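# Lay the towel flat, long sides pointing forward

## Task

Spread the towel out flat on the table as a single layer, with its long edges running straight away from the robot toward the far side of the table. The towel must stay at least one finger-width inside the table edge, at least two finger-widths away from the basket rim, and more than a hand-width away from the column of either arm. The basket must stay upright with its entire base on the table, no more than three finger-widths from where it started, and turned about the same way as before. At the end both grippers must have let go and moved away, and everything must stay in place without the robot holding it.

## Robot and tools

Robot: two arms, left_arm and right_arm, each with a parallel two-finger gripper. Scene frame: the origin is on the tabletop midway between the arms. +x points out over the table, away from the robot. +z points up. left_arm is on the +y side. The names left and right do not match the sides of a camera image. The arm roots sit at (+0.036, +0.342, 0) m for left_arm and (+0.011, -0.345, 0) m for right_arm, each turned slightly about z.

Gripper axes: the fingers point along the gripper's +z and close along its y. The reported end_effector_position is the point between the finger pads, about 1 cm short of the tips.

Command row: a row is exactly 14 numbers, each from -1 to 1. The first 7 are for left_arm: dx, dy, dz, rx, ry, rz, opening. The next 7 are the same for right_arm. Both arms are always included, even when only one moves.
- dx to rz are an offset, not a pose. They are measured in the gripper's own axes, starting from that gripper's measured pose at the beginning of the action.
- 1.0 stands for 0.6 m of travel or 180 degrees of turn.
- rx, ry, rz together form a single rotation vector.
- The opening is absolute: +1 is fully open (0.093 m) and -1 is closed.

execute_actions(actions): a list of up to 15 actions. Each action is a list of up to 15 rows, and each row runs for one 1/30 s step. If an action has fewer than 15 rows, its last row is repeated to fill the 15 steps. Every row in an action is an offset from that action's starting pose, not from the row before it. For the first action of a call, the start is the last pose a result reported. An empty list just returns the current state and images.

move(target, speed, blocking): target is one 14-number row as above. Its offsets are measured from the pose in the scene's most recent result that shows one. Each gripper travels in a straight line, and the two arms finish together. A path lasts 0.5 to 10 s and is cut off at 10 s.
- speed is the top path speed in m/s, from 0.002 to 0.5, default 0.25. Turning may go up to twice that value in rad/s.
- The path does not avoid obstacles or the other arm. Grippers lag behind and may overshoot the speed, especially near full reach.
- The opening is sent when the move begins.
- blocking=false returns after 0.5 s while the arm keeps moving. Until a result shows the move has ended, call wait(0) or stop before sending anything new.
- Faster contacts, and targets placed deeper past a contact, press harder.

wait(seconds, 0 to 10): the arms keep their last command, and a running move carries on.

stop(): brakes a running move. A fast arm needs room to stop. The fingers keep going.

zoom_image(camera, region): camera is one of cam_high, cam_low, cam_left_wrist or cam_right_wrist. region is [x0, y0, x1, y1] in pixels of that camera's latest image, with the top-left corner at (0, 0). The region can be at most 504x504.

read_manual(section): returns only the URDF licence texts.

finished_scene(scene): ends the current scene, given its number. It cannot be undone, so the goal must already be met and stable.

Controller behaviour:
- At each step the commanded pose is clipped to within 70 mm and 16 degrees of the current measured pose, so a large offset takes several actions.
- After an action, an arm only continues as far as its last clipped pose.
- Position takes priority over orientation when both cannot be reached.
- Joint friction can leave the gripper up to about 31 mm from the command, and smaller commands may not move it at all.
- Elbows stop just short of straight.
- To keep an arm in place, send the offset back to its wanted pose in the first call of a reply, then zeros after that, always with its intended opening.

Result lines:
- The state line gives each gripper's position (m) and quat_wxyz in the scene frame. These readings can be off, more so at long reach.
- Hand target lines show where the controller is now driving each gripper.
- pose unreachable means the clearance check altered or blocked that arm's command.
- A move: line gives the ending: done, off_target, moving, held or fault. If only one arm is named, the other finished. It also lists limits: paced means the pose was clipped; held means some steps were blocked, after which the arm may jump faster. The result also reports each gripper's distance from its target.
- FAULT or OVER-TEMPERATURE FAULT means an arm has stopped.
- MOTOR HOT warns from 75 °C. At 90 °C that arm halts for 10 s, and at 100 °C it goes limp and falls. Holding loads heats the motors, so avoid long holds.

Grip readings:
- grip_measured uses the same scale as the opening. The pads meet near -0.94, and each mm of object width adds about 0.0208. There is a fixed per-gripper bias of up to 0.02.
- The reading keeps moving toward the command after the pads touch, so it barely shows contact.
- Sending a value further below the object's width squeezes harder, up to about 50 to 62 N per pad. Thin parts under about 5 mm get less force.
- Keep sending the closing value for as long as you want to hold.
- The last entry of Joint positions is the gripper gap in metres, which stops at zero.

Cameras: cam_high and cam_low are fixed, and each arm has a wrist camera. All images are 504x504, and calibration (K, distortion, world-to-camera transform) was given, with small errors.

Avoid:
- knocking or dropping anything off the table, which fails the task
- letting the arms collide or press on each other, which can end the scene
- slams, slips, drops and forceful shoves
- tipping or shifting the basket
- leaving the towel folded or bunched

The held towel may occasionally be tugged briefly. When done, open both grippers and lift them clear.

Each tool is called after "Emit:" by a JSON object that holds its "op" and its "data".

## Session

Emit:
{"op": "execute_actions", "data": {"actions": []}}

Scene clock: 0.00 s.
left_arm: end_effector_position=(+0.5351, +0.4008, +0.3890) grip_measured=+1.000 end_effector_quat_wxyz=(+0.704, +0.106, +0.697, -0.089) | right_arm: end_effector_position=(+0.3997, -0.1243, +0.2903) grip_measured=+1.000 end_effector_quat_wxyz=(+0.233, +0.070, +0.810, +0.534)
Joint positions: left_arm=[0.478 1.596 1.395 0.208 0.577 0.022 0.093] | right_arm=[ 0.22   1.511  1.272 -0.221 -0.765  0.914  0.093]
Joint velocities: left_arm=[0.012 0.012 0.002 0.037 0.022 0.037 0.   ] | right_arm=[-0.007 -0.012  0.007  0.007  0.066 -0.022  0.   ]
Motor temperatures (°C, as the motors report them): left_arm=[26 28 27 29 29 27] | right_arm=[26 25 29 28 26 28]
Hand target (left_arm): +0.535, +0.401, +0.389; +0.704, +0.106, +0.697, -0.089
Hand target (right_arm): +0.400, -0.124, +0.290; +0.233, +0.070, +0.810, +0.534

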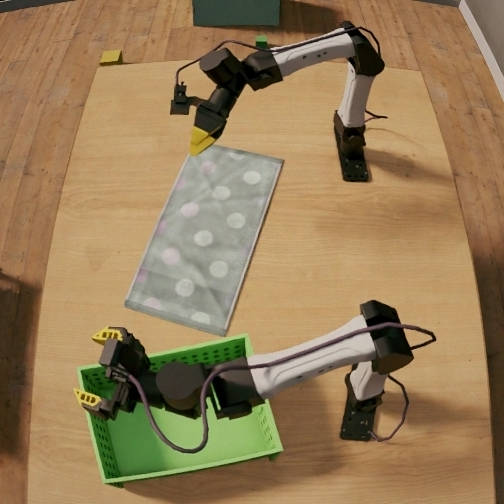

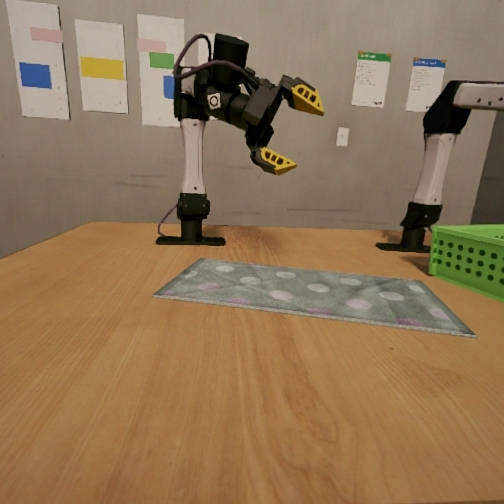

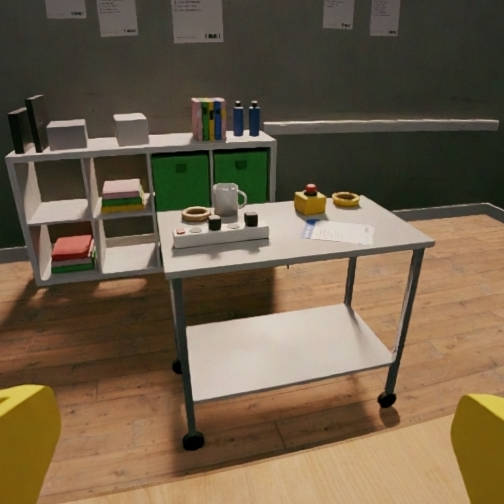

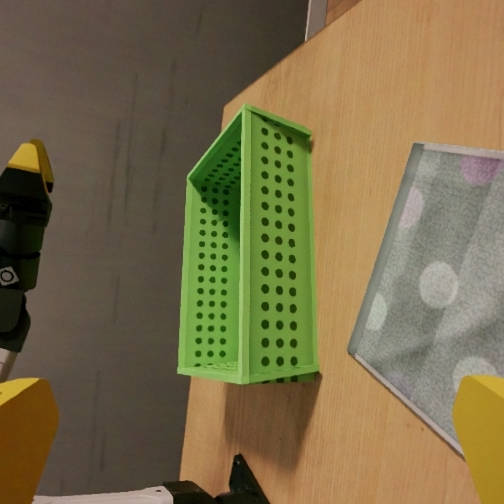

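Emit:
{"op": "move", "data": {"target": [0.4675,-0.524,-0.225,-0.302,0.436,-0.311,0,0.243,-0.358,-0.242,0.199,0.384,-0.419,0]}}

Scene clock: 63.07 s.
left_arm: end_effector_position=(+0.3255, +0.1403, +0.0972) grip_measured=+0.002 end_effector_quat_wxyz=(-0.008, -0.467, +0.884, -0.009) | right_arm: end_effector_position=(+0.2364, -0.2842, +0.0976) grip_measured=+0.002 end_effector_quat_wxyz=(-0.009, -0.613, +0.790, +0.008)
Joint positions: left_arm=[-0.421  1.878  1.537 -1.221  0.023 -1.571  0.045] | right_arm=[ 0.226  1.455  1.072 -1.211 -0.007 -1.061  0.045]
Joint velocities: left_arm=[-0.012  0.007  0.012 -0.022  0.051 -0.037 -0.   ] | right_arm=[-0.002 -0.022  0.012  0.007  0.051 -0.022 -0.   ]
Motor temperatures (°C, as the motors report them): left_arm=[26 34 34 36 29 27] | right_arm=[26 31 35 34 26 28]
Hand target (left_arm): +0.325, +0.136, +0.102; -0.013, -0.469, +0.883, -0.012
Hand target (right_arm): +0.237, -0.283, +0.099; +0.004, -0.621, +0.784, -0.003
Off the commanded pose (left_arm): 0.004 m, 2 deg.
Off the commanded pose (right_arm): 0.003 m, 3 deg.
move: off_target (right_arm)
camera_calibration (this result's frames):
cam_left_wrist: T_world_to_cam=[[0.833937, -0.55185, -0.00329311, -0.191263], [-0.497101, -0.753768, 0.429796, 0.26143], [-0.239665, -0.356786, -0.90292, 0.299595], [0, 0, 0, 1]] pos_world=[0.361261, 0.1984, 0.157519]
cam_right_wrist: T_world_to_cam=[[0.96792, -0.249663, -0.0282701, -0.301302], [-0.21275, -0.87423, 0.436416, -0.20348], [-0.133672, -0.416402, -0.899301, 0.0849282], [0, 0, 0, 1]] pos_world=[0.259699, -0.217748, 0.15666]

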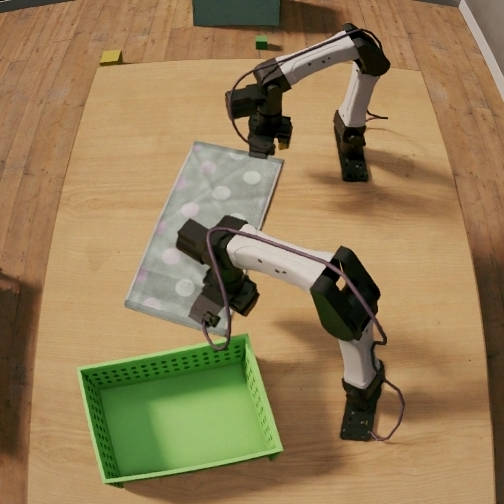

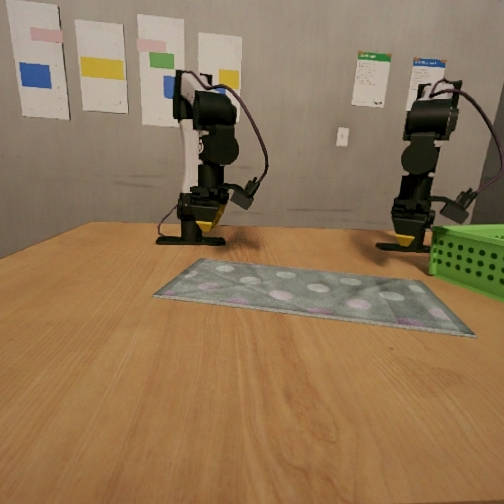

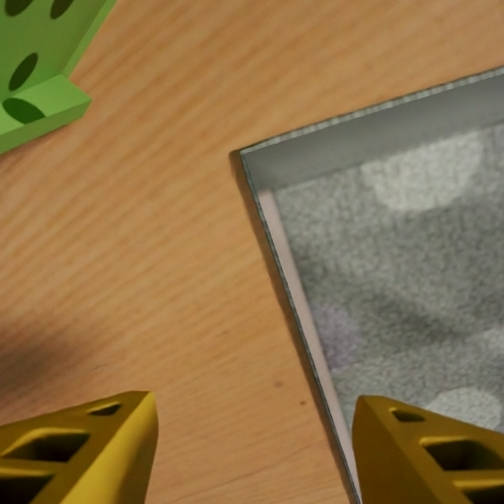

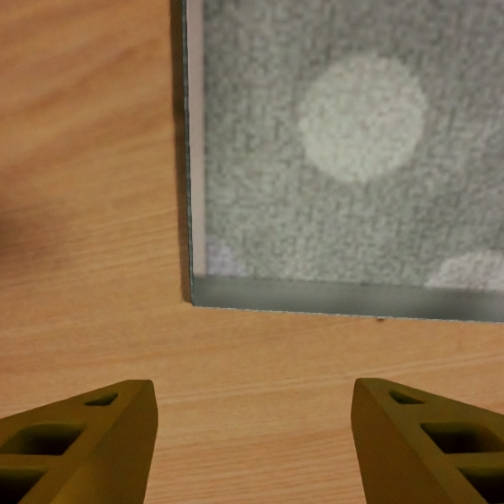

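Emit:
{"op": "move", "data": {"target": [0.033,-0.055,0.143,0,0,0,0,0,0.008,0.143,0,0,0,0], "speed": 0.1}}

Emit:
{"op": "move", "data": {"target": [0,0,0,0,0,0,-1,0,0,0,0,0,0,-1]}}

Emit:
{"op": "move", "data": {"target": [0,0,-0.1,0,0,0,-1,0,0,-0.1,0,0,0,-1], "speed": 0.1}}

Scene clock: 77.10 s.
left_arm: end_effector_position=(+0.3397, +0.1091, +0.0199) grip_measured=+0.002 end_effector_quat_wxyz=(-0.012, -0.466, +0.884, -0.004) | right_arm: end_effector_position=(+0.2317, -0.2857, +0.0188) grip_measured=+0.002 end_effector_quat_wxyz=(-0.005, -0.613, +0.790, +0.005)
Joint positions: left_arm=[-0.467  2.066  1.489 -0.996  0.024 -1.615  0.045] | right_arm=[ 0.226  1.525  0.807 -0.866 -0.005 -1.062  0.045]
Joint velocities: left_arm=[ 0.002  0.002 -0.012 -0.022 -0.022  0.051 -0.001] | right_arm=[-0.012 -0.022 -0.012  0.007 -0.007  0.022  0.002]
Motor temperatures (°C, as the motors report them): left_arm=[26 35 35 34 29 27] | right_arm=[26 32 35 32 26 28]
Hand target (left_arm): +0.340, +0.105, +0.011; -0.009, -0.467, +0.884, -0.009
Hand target (right_arm): +0.230, -0.284, +0.012; -0.009, -0.613, +0.790, +0.008
Off the commanded pose (left_arm): 0.010 m, 1 deg.
Off the commanded pose (right_arm): 0.008 m, 1 deg.
move: done
camera_calibration (this result's frames):
cam_left_wrist: T_world_to_cam=[[0.832982, -0.553074, -0.0158206, -0.219911], [-0.493581, -0.755693, 0.430471, 0.27724], [-0.250038, -0.350766, -0.902466, 0.224965], [0, 0, 0, 1]] pos_world=[0.376272, 0.166791, 0.0802004]
cam_right_wrist: T_world_to_cam=[[0.968345, -0.248874, -0.0192094, -0.29938], [-0.216239, -0.874825, 0.433499, -0.170725], [-0.124692, -0.415623, -0.900949, 0.0109702], [0, 0, 0, 1]] pos_world=[0.254354, -0.219303, 0.078142]

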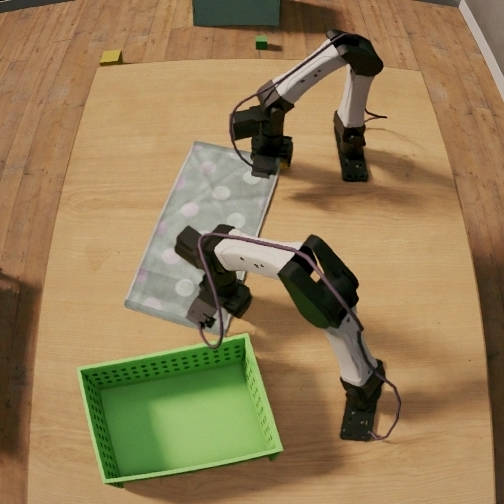

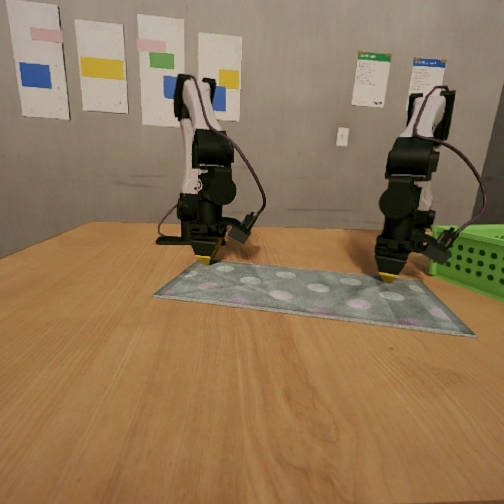

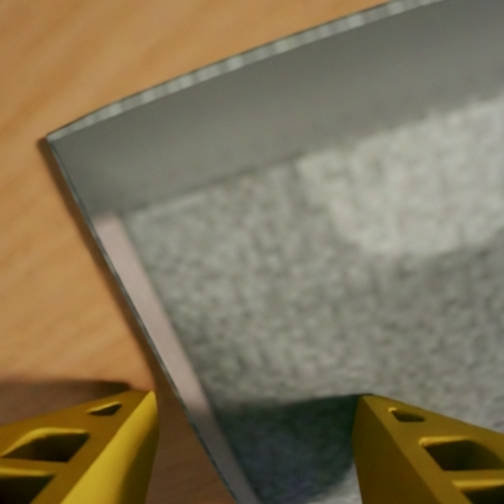

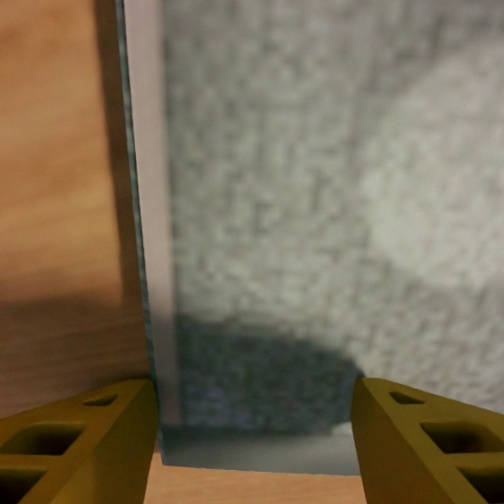

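Scene clock: 77.60 s.
left_arm: end_effector_position=(+0.3414, +0.1078, +0.0199) grip_measured=-0.991 end_effector_quat_wxyz=(-0.010, -0.466, +0.884, -0.008) | right_arm: end_effector_position=(+0.2317, -0.2857, +0.0188) grip_measured=-0.985 end_effector_quat_wxyz=(-0.005, -0.613, +0.790, +0.005)
Joint positions: left_arm=[-0.467  2.066  1.489 -0.988  0.024 -1.615  0.   ] | right_arm=[ 0.226  1.525  0.807 -0.866 -0.005 -1.062  0.   ]
Joint velocities: left_arm=[-0.012  0.002  0.007 -0.022 -0.037 -0.007  0.   ] | right_arm=[ 0.002  0.002 -0.007  0.007 -0.037  0.007  0.   ]
Motor temperatures (°C, as the motors report them): left_arm=[26 35 35 34 29 27] | right_arm=[26 32 35 32 26 28]
Hand target (left_arm): +0.340, +0.109, +0.020; -0.012, -0.466, +0.884, -0.004
Hand target (right_arm): +0.232, -0.286, +0.019; -0.005, -0.613, +0.790, +0.005
Off the commanded pose (left_arm): 0.002 m, 1 deg.
Off the commanded pose (right_arm): 0.000 m, 0 deg.
move: done
camera_calibration (this result's frames):
cam_left_wrist: T_world_to_cam=[[0.833062, -0.553134, -0.00706235, -0.222229], [-0.496602, -0.753422, 0.430978, 0.277888], [-0.243709, -0.355524, -0.902335, 0.223294], [0, 0, 0, 1]] pos_world=[0.377549, 0.165831, 0.0801528]
cam_right_wrist: T_world_to_cam=[[0.968345, -0.248874, -0.0192094, -0.29938], [-0.216239, -0.874825, 0.433499, -0.170725], [-0.124692, -0.415623, -0.900949, 0.0109702], [0, 0, 0, 1]] pos_world=[0.254354, -0.219303, 0.078142]

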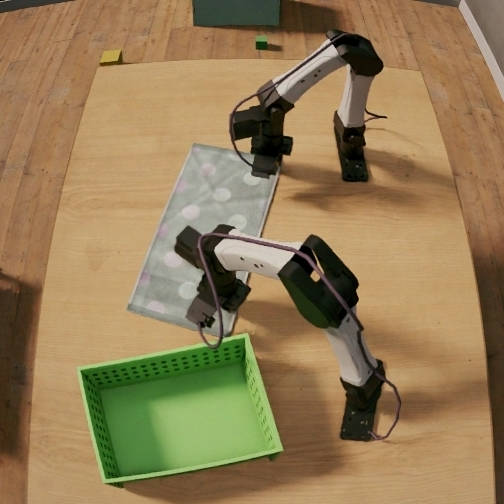

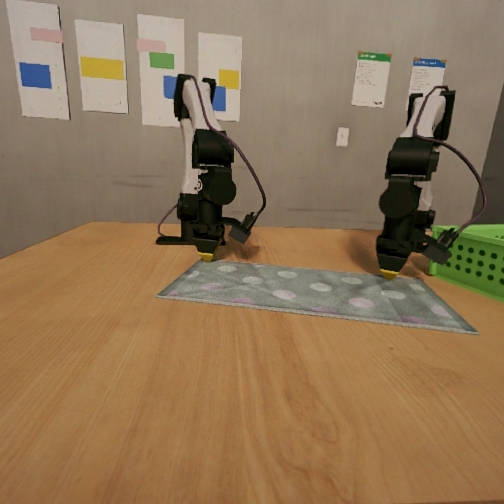

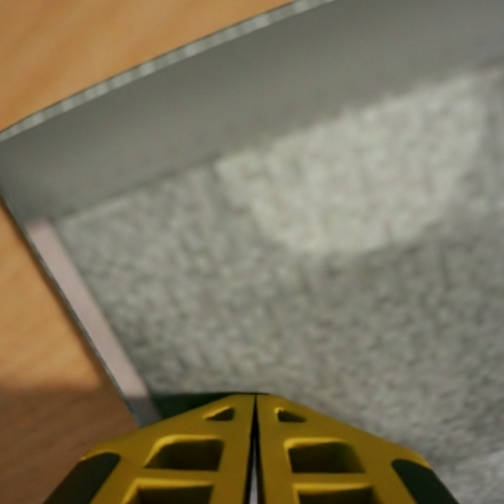

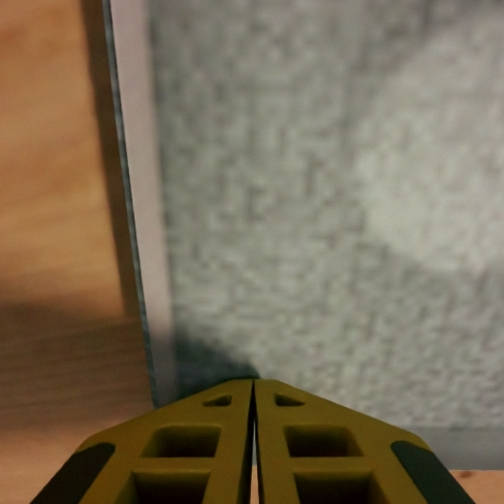

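Scene clock: 78.80 s.
left_arm: end_effector_position=(+0.3399, +0.1089, +0.0686) grip_measured=-0.991 end_effector_quat_wxyz=(-0.014, -0.466, +0.884, +0.000) | right_arm: end_effector_position=(+0.2301, -0.2861, +0.0690) grip_measured=-0.985 end_effector_quat_wxyz=(-0.016, -0.613, +0.790, +0.010)
Joint positions: left_arm=[-0.467  2.029  1.633 -1.186  0.024 -1.615  0.   ] | right_arm=[ 0.226  1.465  0.965 -1.107 -0.005 -1.062  0.   ]
Joint velocities: left_arm=[-0.012 -0.002  0.002 -0.007 -0.037  0.051  0.   ] | right_arm=[-0.007 -0.027  0.017  0.037 -0.095 -0.022  0.   ]
Motor temperatures (°C, as the motors report them): left_arm=[26 36 35 34 29 27] | right_arm=[26 32 35 31 26 28]
Hand target (left_arm): +0.342, +0.108, +0.080; -0.010, -0.466, +0.884, -0.008
Hand target (right_arm): +0.232, -0.285, +0.079; -0.005, -0.613, +0.790, +0.005
Off the commanded pose (left_arm): 0.012 m, 1 deg.
Off the commanded pose (right_arm): 0.010 m, 1 deg.
move: off_target (left_arm)
camera_calibration (this result's frames):
cam_left_wrist: T_world_to_cam=[[0.832833, -0.552962, -0.0249584, -0.21871], [-0.490433, -0.75806, 0.429907, 0.255501], [-0.256642, -0.3458, -0.902528, 0.270593], [0, 0, 0, 1]] pos_world=[0.376901, 0.166318, 0.128917]
cam_right_wrist: T_world_to_cam=[[0.967685, -0.249049, -0.0395059, -0.295528], [-0.206375, -0.872216, 0.443451, -0.195376], [-0.144899, -0.420968, -0.895427, 0.0585599], [0, 0, 0, 1]] pos_world=[0.254142, -0.219359, 0.127401]

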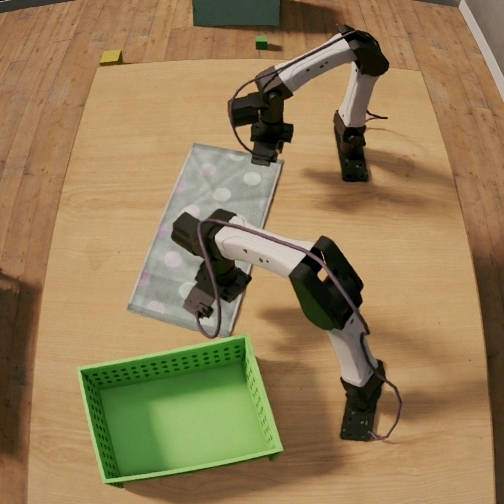

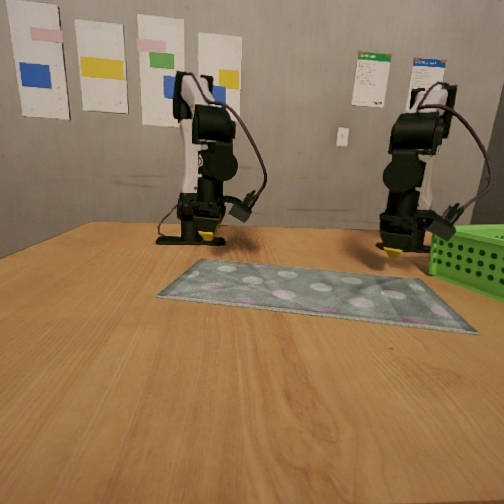

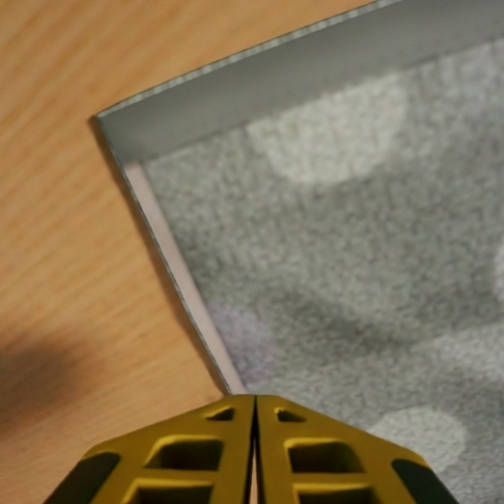

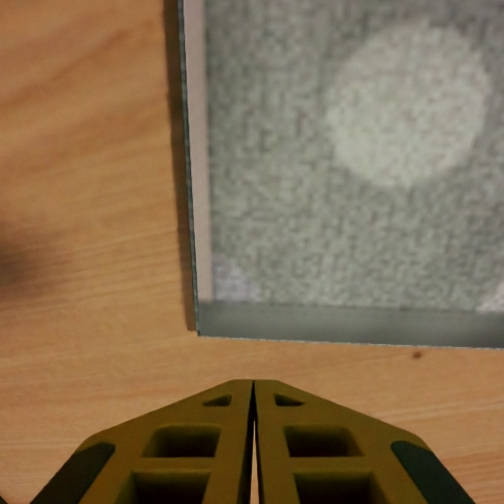

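Emit:
{"op": "move", "data": {"target": [0.032,-0.135,0,0,0,0,-1,-0.175,-0.152,0,0,0,0,-1]}}

Emit:
{"op": "move", "data": {"target": [0,0,0.1,0,0,0,-1,0,0,0.1,0,0,0,-1], "speed": 0.08}}

Emit:
{"op": "move", "data": {"target": [-0.038,-0.089,0.015,0,0,0,-1,-0.04,0.098,0.015,0,0,0,-1], "speed": 0.08}}

Emit:
{"op": "move", "data": {"target": [0.003,-0.085,0.015,0,0,0,-1,-0.082,0.078,0.015,0,0,0,-1], "speed": 0.08}}

Emit:
{"op": "move", "data": {"target": [0.045,-0.063,0.015,0,0,0,-1,-0.109,0.045,0.015,0,0,0,-1], "speed": 0.08}}

Scene clock: 94.13 s.
left_arm: end_effector_position=(+0.3972, +0.0500, +0.0647) grip_measured=-0.991 end_effector_quat_wxyz=(-0.012, -0.465, +0.885, -0.002) | right_arm: end_effector_position=(+0.3430, -0.2097, +0.0617) grip_measured=-0.985 end_effector_quat_wxyz=(-0.012, -0.613, +0.790, +0.006)
Joint positions: left_arm=[-0.494  2.396  2.214 -1.394  0.024 -1.639  0.   ] | right_arm=[ 0.352  1.954  1.497 -1.141 -0.005 -0.936  0.   ]
Joint velocities: left_arm=[ 0.007 -0.002 -0.007 -0.022  0.007  0.037  0.   ] | right_arm=[-0.002 -0.012  0.002  0.007  0.066 -0.022  0.   ]
Motor temperatures (°C, as the motors report them): left_arm=[26 39 36 32 29 27] | right_arm=[26 32 36 31 26 28]
Hand target (left_arm): +0.395, +0.047, +0.066; -0.014, -0.466, +0.885, -0.000
Hand target (right_arm): +0.343, -0.205, +0.063; -0.016, -0.613, +0.790, +0.010
Off the commanded pose (left_arm): 0.004 m, 0 deg.
Off the commanded pose (right_arm): 0.004 m, 1 deg.
move: done
camera_calibration (this result's frames):
cam_left_wrist: T_world_to_cam=[[0.830824, -0.556222, -0.018669, -0.298535], [-0.495519, -0.754591, 0.430178, 0.242356], [-0.253362, -0.348151, -0.902551, 0.260179], [0, 0, 0, 1]] pos_world=[0.434041, 0.10741, 0.124996]
cam_right_wrist: T_world_to_cam=[[0.968047, -0.249018, -0.0295733, -0.386698], [-0.210765, -0.871846, 0.442112, -0.100578], [-0.135877, -0.421752, -0.896472, 0.0974177], [0, 0, 0, 1]] pos_world=[0.366381, -0.142897, 0.120363]

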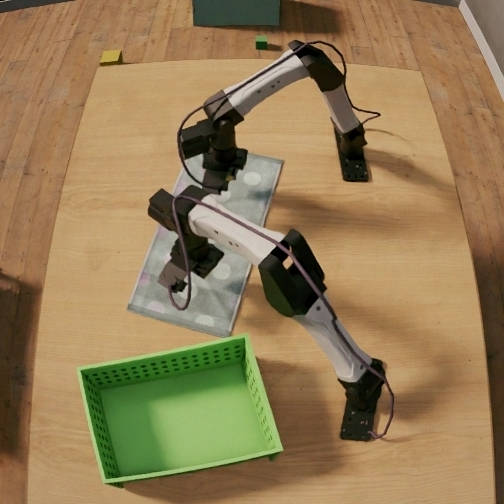

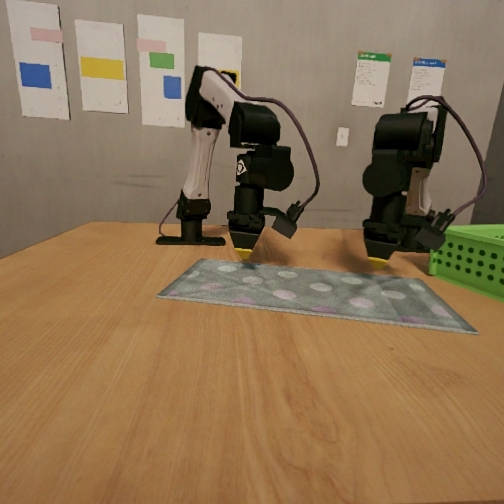

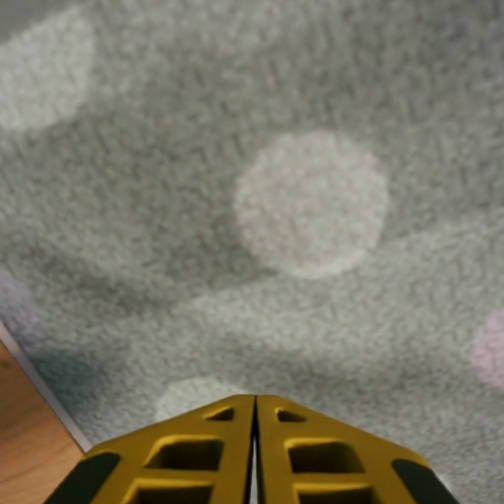

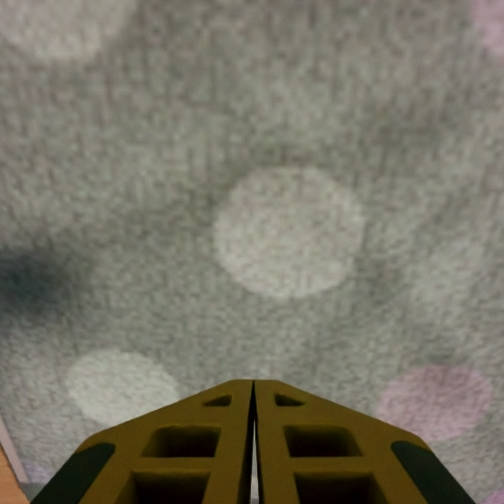

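Scene clock: 95.13 s.
left_arm: end_effector_position=(+0.3924, +0.0537, +0.0203) grip_measured=-0.991 end_effector_quat_wxyz=(-0.016, -0.465, +0.885, +0.005) | right_arm: end_effector_position=(+0.3374, -0.2119, +0.0175) grip_measured=-0.985 end_effector_quat_wxyz=(-0.019, -0.613, +0.790, +0.008)
Joint positions: left_arm=[-0.494  2.394  2.033 -1.232  0.024 -1.639  0.   ] | right_arm=[ 0.352  1.994  1.37  -0.987 -0.005 -0.936  0.   ]
Joint velocities: left_arm=[-0.002 -0.002 -0.012  0.022 -0.037 -0.007  0.   ] | right_arm=[ 0.007 -0.002  0.002  0.051  0.037 -0.007  0.   ]
Motor temperatures (°C, as the motors report them): left_arm=[26 39 36 32 29 27] | right_arm=[26 32 36 31 26 28]
Hand target (left_arm): +0.395, +0.051, +0.005; -0.013, -0.465, +0.885, -0.001
Hand target (right_arm): +0.341, -0.211, +0.002; -0.013, -0.613, +0.790, +0.006
Off the commanded pose (left_arm): 0.017 m, 1 deg.
Off the commanded pose (right_arm): 0.016 m, 1 deg.
move: off_target (left_arm, right_arm)
camera_calibration (this result's frames):
cam_left_wrist: T_world_to_cam=[[0.830458, -0.555931, -0.0357709, -0.292845], [-0.489751, -0.759182, 0.428705, 0.259956], [-0.265487, -0.338502, -0.902736, 0.224485], [0, 0, 0, 1]] pos_world=[0.430107, 0.110541, 0.0807308]
cam_right_wrist: T_world_to_cam=[[0.967615, -0.249192, -0.0403049, -0.382915], [-0.20525, -0.869615, 0.449047, -0.0856367], [-0.146949, -0.426232, -0.892599, 0.0587679], [0, 0, 0, 1]] pos_world=[0.361573, -0.144842, 0.0754777]

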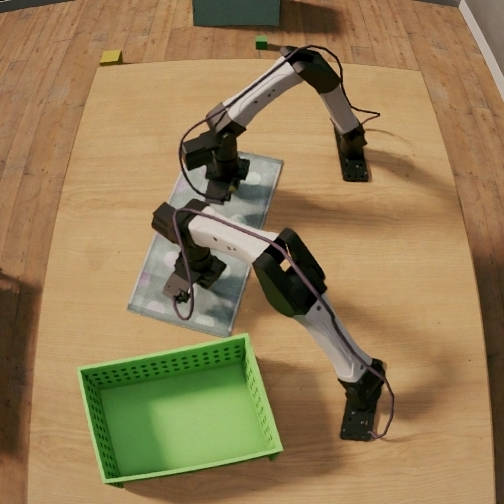

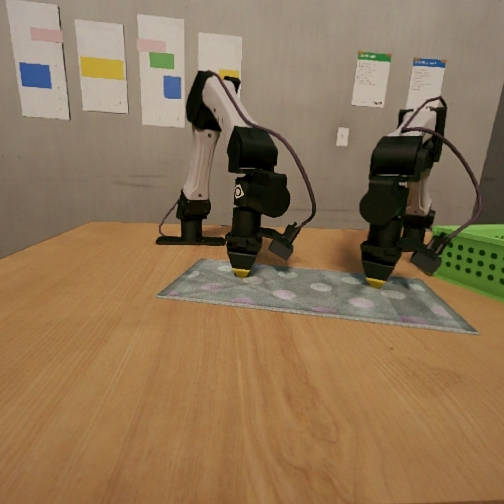

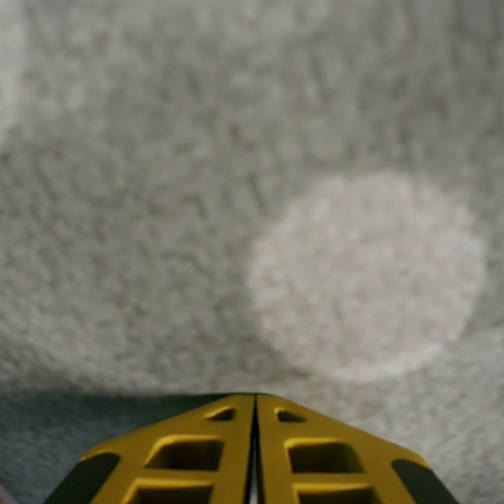

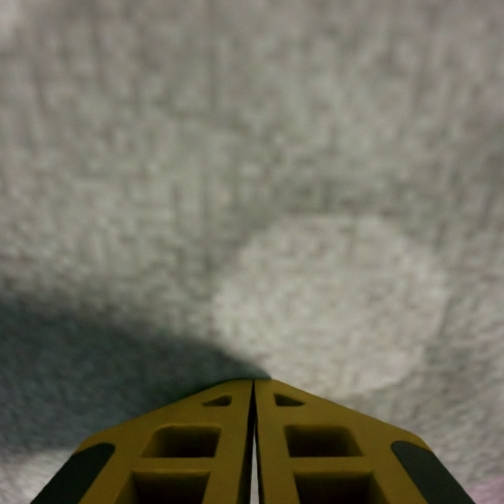

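Scene clock: 96.37 s.
left_arm: end_effector_position=(+0.4403, +0.0398, +0.0222) grip_measured=-0.991 end_effector_quat_wxyz=(-0.018, -0.463, +0.886, +0.003) | right_arm: end_effector_position=(+0.3017, -0.1824, +0.0174) grip_measured=-0.985 end_effector_quat_wxyz=(-0.011, -0.609, +0.793, -0.015)
Joint positions: left_arm=[-0.455  2.73   2.671 -1.534  0.03  -1.596  0.   ] | right_arm=[ 0.494  1.907  1.246 -0.927  0.033 -0.782  0.   ]
Joint velocities: left_arm=[ 0.002  0.051  0.085 -0.066 -0.066  0.066  0.   ] | right_arm=[ 0.007 -0.002 -0.012  0.007 -0.007  0.066  0.   ]
Motor temperatures (°C, as the motors report them): left_arm=[26 39 36 32 29 27] | right_arm=[26 32 35 31 26 28]
Hand target (left_arm): +0.448, +0.043, +0.009; -0.015, -0.465, +0.885, +0.005
Hand target (right_arm): +0.285, -0.175, +0.010; -0.020, -0.613, +0.790, +0.009
Off the commanded pose (left_arm): 0.016 m, 0 deg.
Off the commanded pose (right_arm): 0.019 m, 3 deg.
move: off_target (left_arm, right_arm)
camera_calibration (this result's frames):
cam_left_wrist: T_world_to_cam=[[0.828542, -0.558878, -0.0342585, -0.339346], [-0.491146, -0.754782, 0.434833, 0.272262], [-0.268876, -0.343451, -0.899859, 0.235838], [0, 0, 0, 1]] pos_world=[0.478294, 0.0968443, 0.0822072]
cam_right_wrist: T_world_to_cam=[[0.965688, -0.259636, 0.00603086, -0.343058], [-0.232804, -0.85513, 0.463201, -0.0565292], [-0.115106, -0.448712, -0.886233, 0.0521891], [0, 0, 0, 1]] pos_world=[0.324134, -0.113992, 0.074505]

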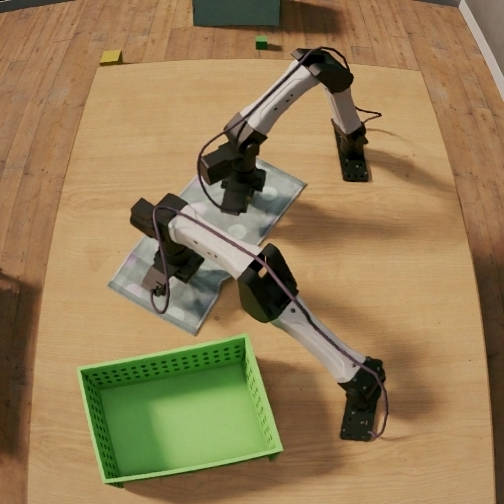

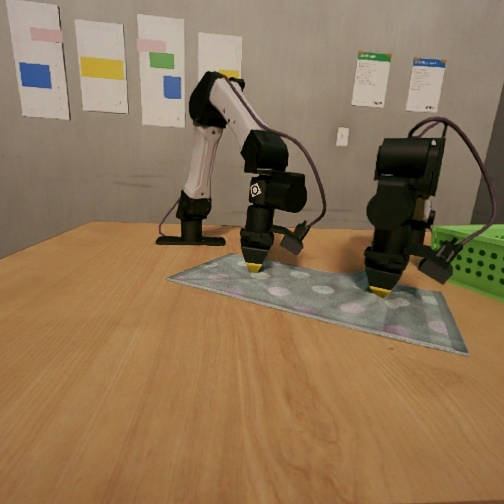

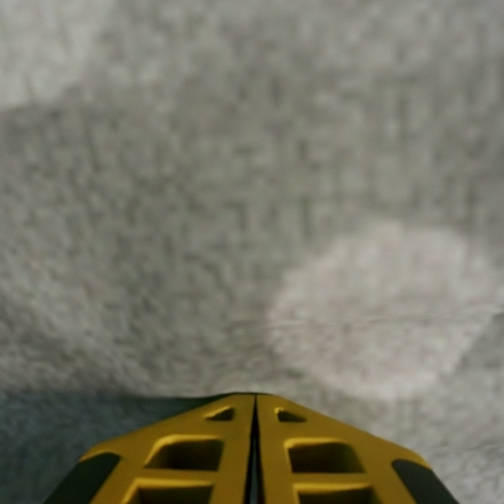

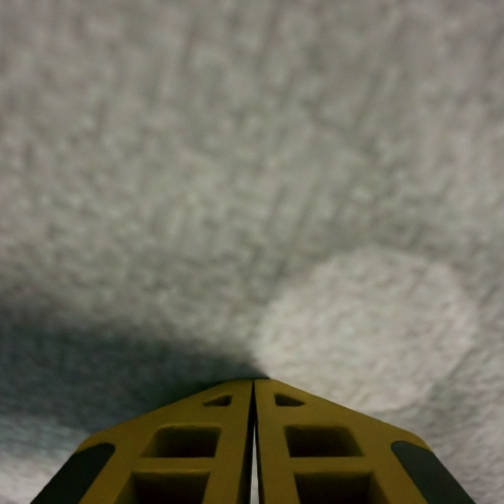

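Scene clock: 97.63 s.
left_arm: end_effector_position=(+0.4643, +0.0220, +0.0236) grip_measured=-0.991 end_effector_quat_wxyz=(+0.006, -0.462, +0.886, -0.046) | right_arm: end_effector_position=(+0.2722, -0.1380, +0.0177) grip_measured=-0.985 end_effector_quat_wxyz=(-0.007, -0.605, +0.795, -0.036)
Joint positions: left_arm=[-0.455  2.82   2.853 -1.516  0.031 -1.596  0.   ] | right_arm=[ 0.673  1.907  1.246 -0.927  0.072 -0.594  0.   ]
Joint velocities: left_arm=[ 0.012 -0.002 -0.002  0.022 -0.037  0.037  0.   ] | right_arm=[ 0.002 -0.017 -0.007 -0.007 -0.007  0.081  0.   ]
Motor temperatures (°C, as the motors report them): left_arm=[26 39 36 32 29 27] | right_arm=[26 32 35 30 26 28]
Hand target (left_arm): +0.479, +0.011, +0.013; +0.019, -0.462, +0.884, -0.073
Hand target (right_arm): +0.267, -0.124, +0.006; -0.012, -0.609, +0.793, -0.014
Off the commanded pose (left_arm): 0.024 m, 6 deg.
Off the commanded pose (right_arm): 0.019 m, 3 deg.
elbow stopped short (left arm): the move would have taken joint 3 (elbow) straighter than the controller allows; a more bent joint 3 avoids this.
move: off_target (left_arm, right_arm)
camera_calibration (this result's frames):
cam_left_wrist: T_world_to_cam=[[0.826712, -0.557548, 0.0754125, -0.370879], [-0.529686, -0.726099, 0.438422, 0.287215], [-0.189684, -0.402393, -0.8956, 0.201869], [0, 0, 0, 1]] pos_world=[0.497035, 0.0829939, 0.0828412]
cam_right_wrist: T_world_to_cam=[[0.962802, -0.266492, 0.0446593, -0.303904], [-0.254673, -0.839733, 0.479574, -0.0178195], [-0.0903006, -0.473108, -0.876364, 0.058716], [0, 0, 0, 1]] pos_world=[0.293363, -0.0681724, 0.0735745]

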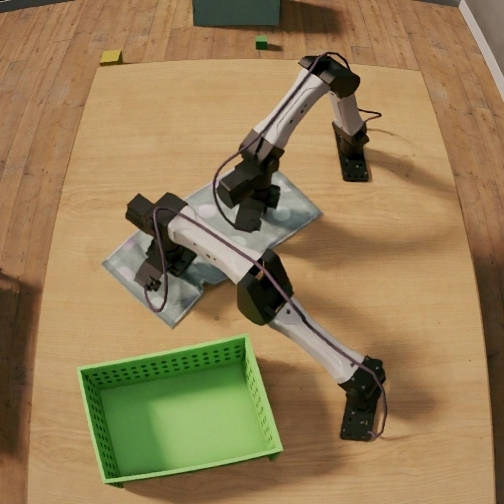

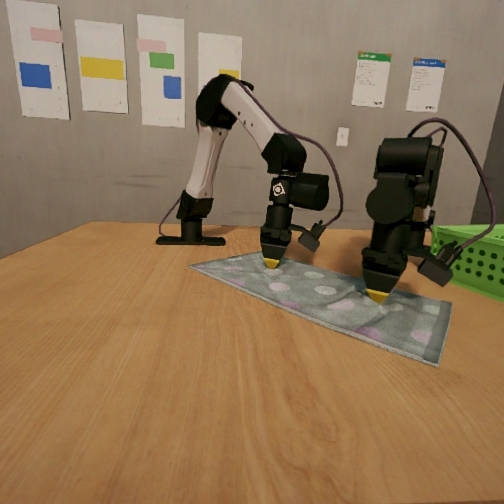

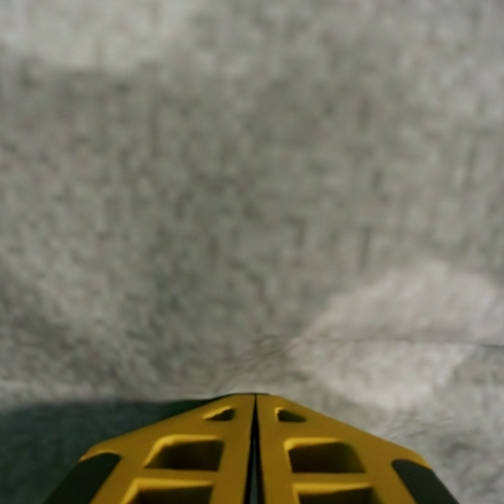

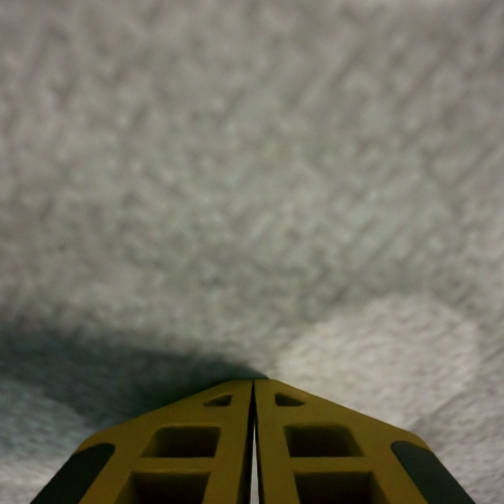

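Scene clock: 98.93 s.
left_arm: end_effector_position=(+0.4732, -0.0080, +0.0248) grip_measured=-0.991 end_effector_quat_wxyz=(+0.030, -0.460, +0.883, -0.091) | right_arm: end_effector_position=(+0.2671, -0.0891, +0.0177) grip_measured=-0.985 end_effector_quat_wxyz=(-0.010, -0.599, +0.798, -0.062)
Joint positions: left_arm=[-0.492  2.824  2.853 -1.408  0.02  -1.632  0.   ] | right_arm=[ 0.806  2.03   1.419 -1.003  0.117 -0.447  0.   ]
Joint velocities: left_arm=[ 0.002 -0.012  0.022  0.007 -0.037  0.051  0.   ] | right_arm=[-0.002 -0.002  0.012 -0.066  0.066 -0.037  0.   ]
Motor temperatures (°C, as the motors report them): left_arm=[26 40 36 33 29 27] | right_arm=[26 32 35 30 26 28]
Hand target (left_arm): +0.479, -0.021, +0.018; +0.034, -0.459, +0.881, -0.112
Hand target (right_arm): +0.262, -0.070, +0.004; -0.008, -0.605, +0.795, -0.036
Off the commanded pose (left_arm): 0.017 m, 6 deg.
Off the commanded pose (right_arm): 0.025 m, 3 deg.
elbow stopped short (left arm): the move would have taken joint 3 (elbow) straighter than the controller allows; a more bent joint 3 avoids this.
move: off_target (left_arm, right_arm)
camera_calibration (this result's frames):
cam_left_wrist: T_world_to_cam=[[0.816218, -0.549911, 0.177161, -0.392619], [-0.566437, -0.701321, 0.43278, 0.287418], [-0.113743, -0.453593, -0.883921, 0.155931], [0, 0, 0, 1]] pos_world=[0.501003, 0.0563959, 0.0829992]
cam_right_wrist: T_world_to_cam=[[0.957889, -0.275246, 0.081788, -0.286096], [-0.277546, -0.814513, 0.509447, 0.0297417], [-0.0736057, -0.510693, -0.856606, 0.0732149], [0, 0, 0, 1]] pos_world=[0.287692, -0.0171313, 0.0709638]

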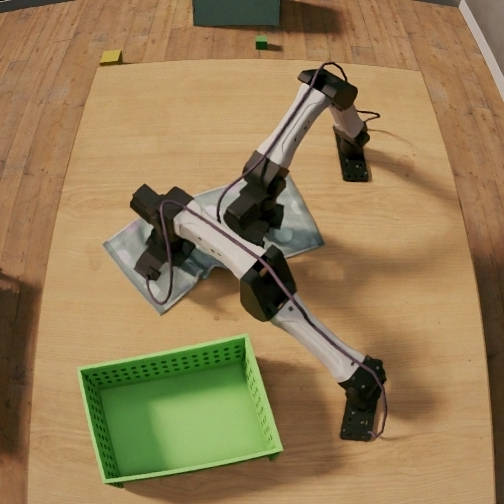

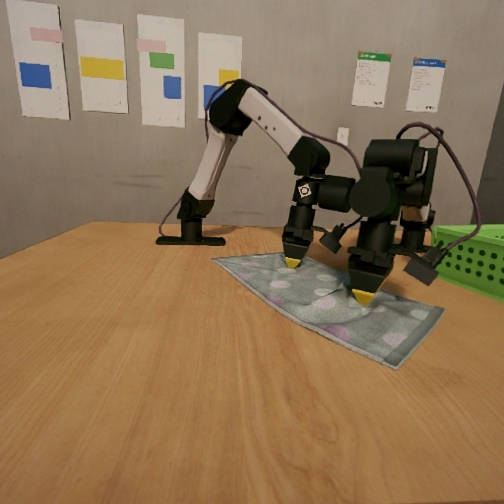

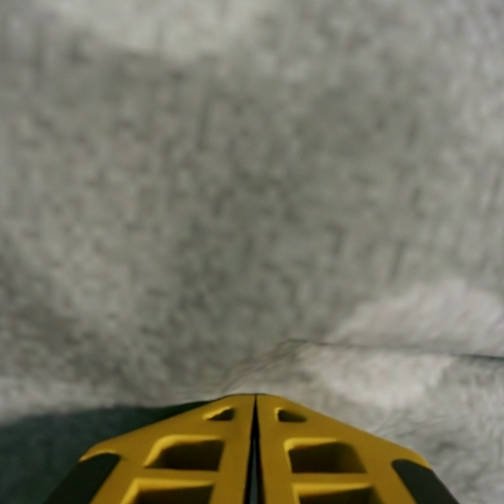

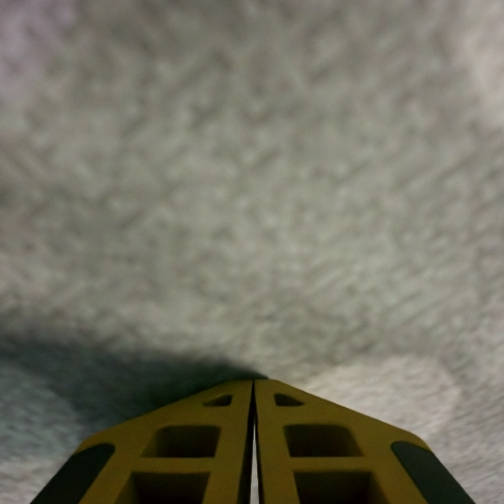

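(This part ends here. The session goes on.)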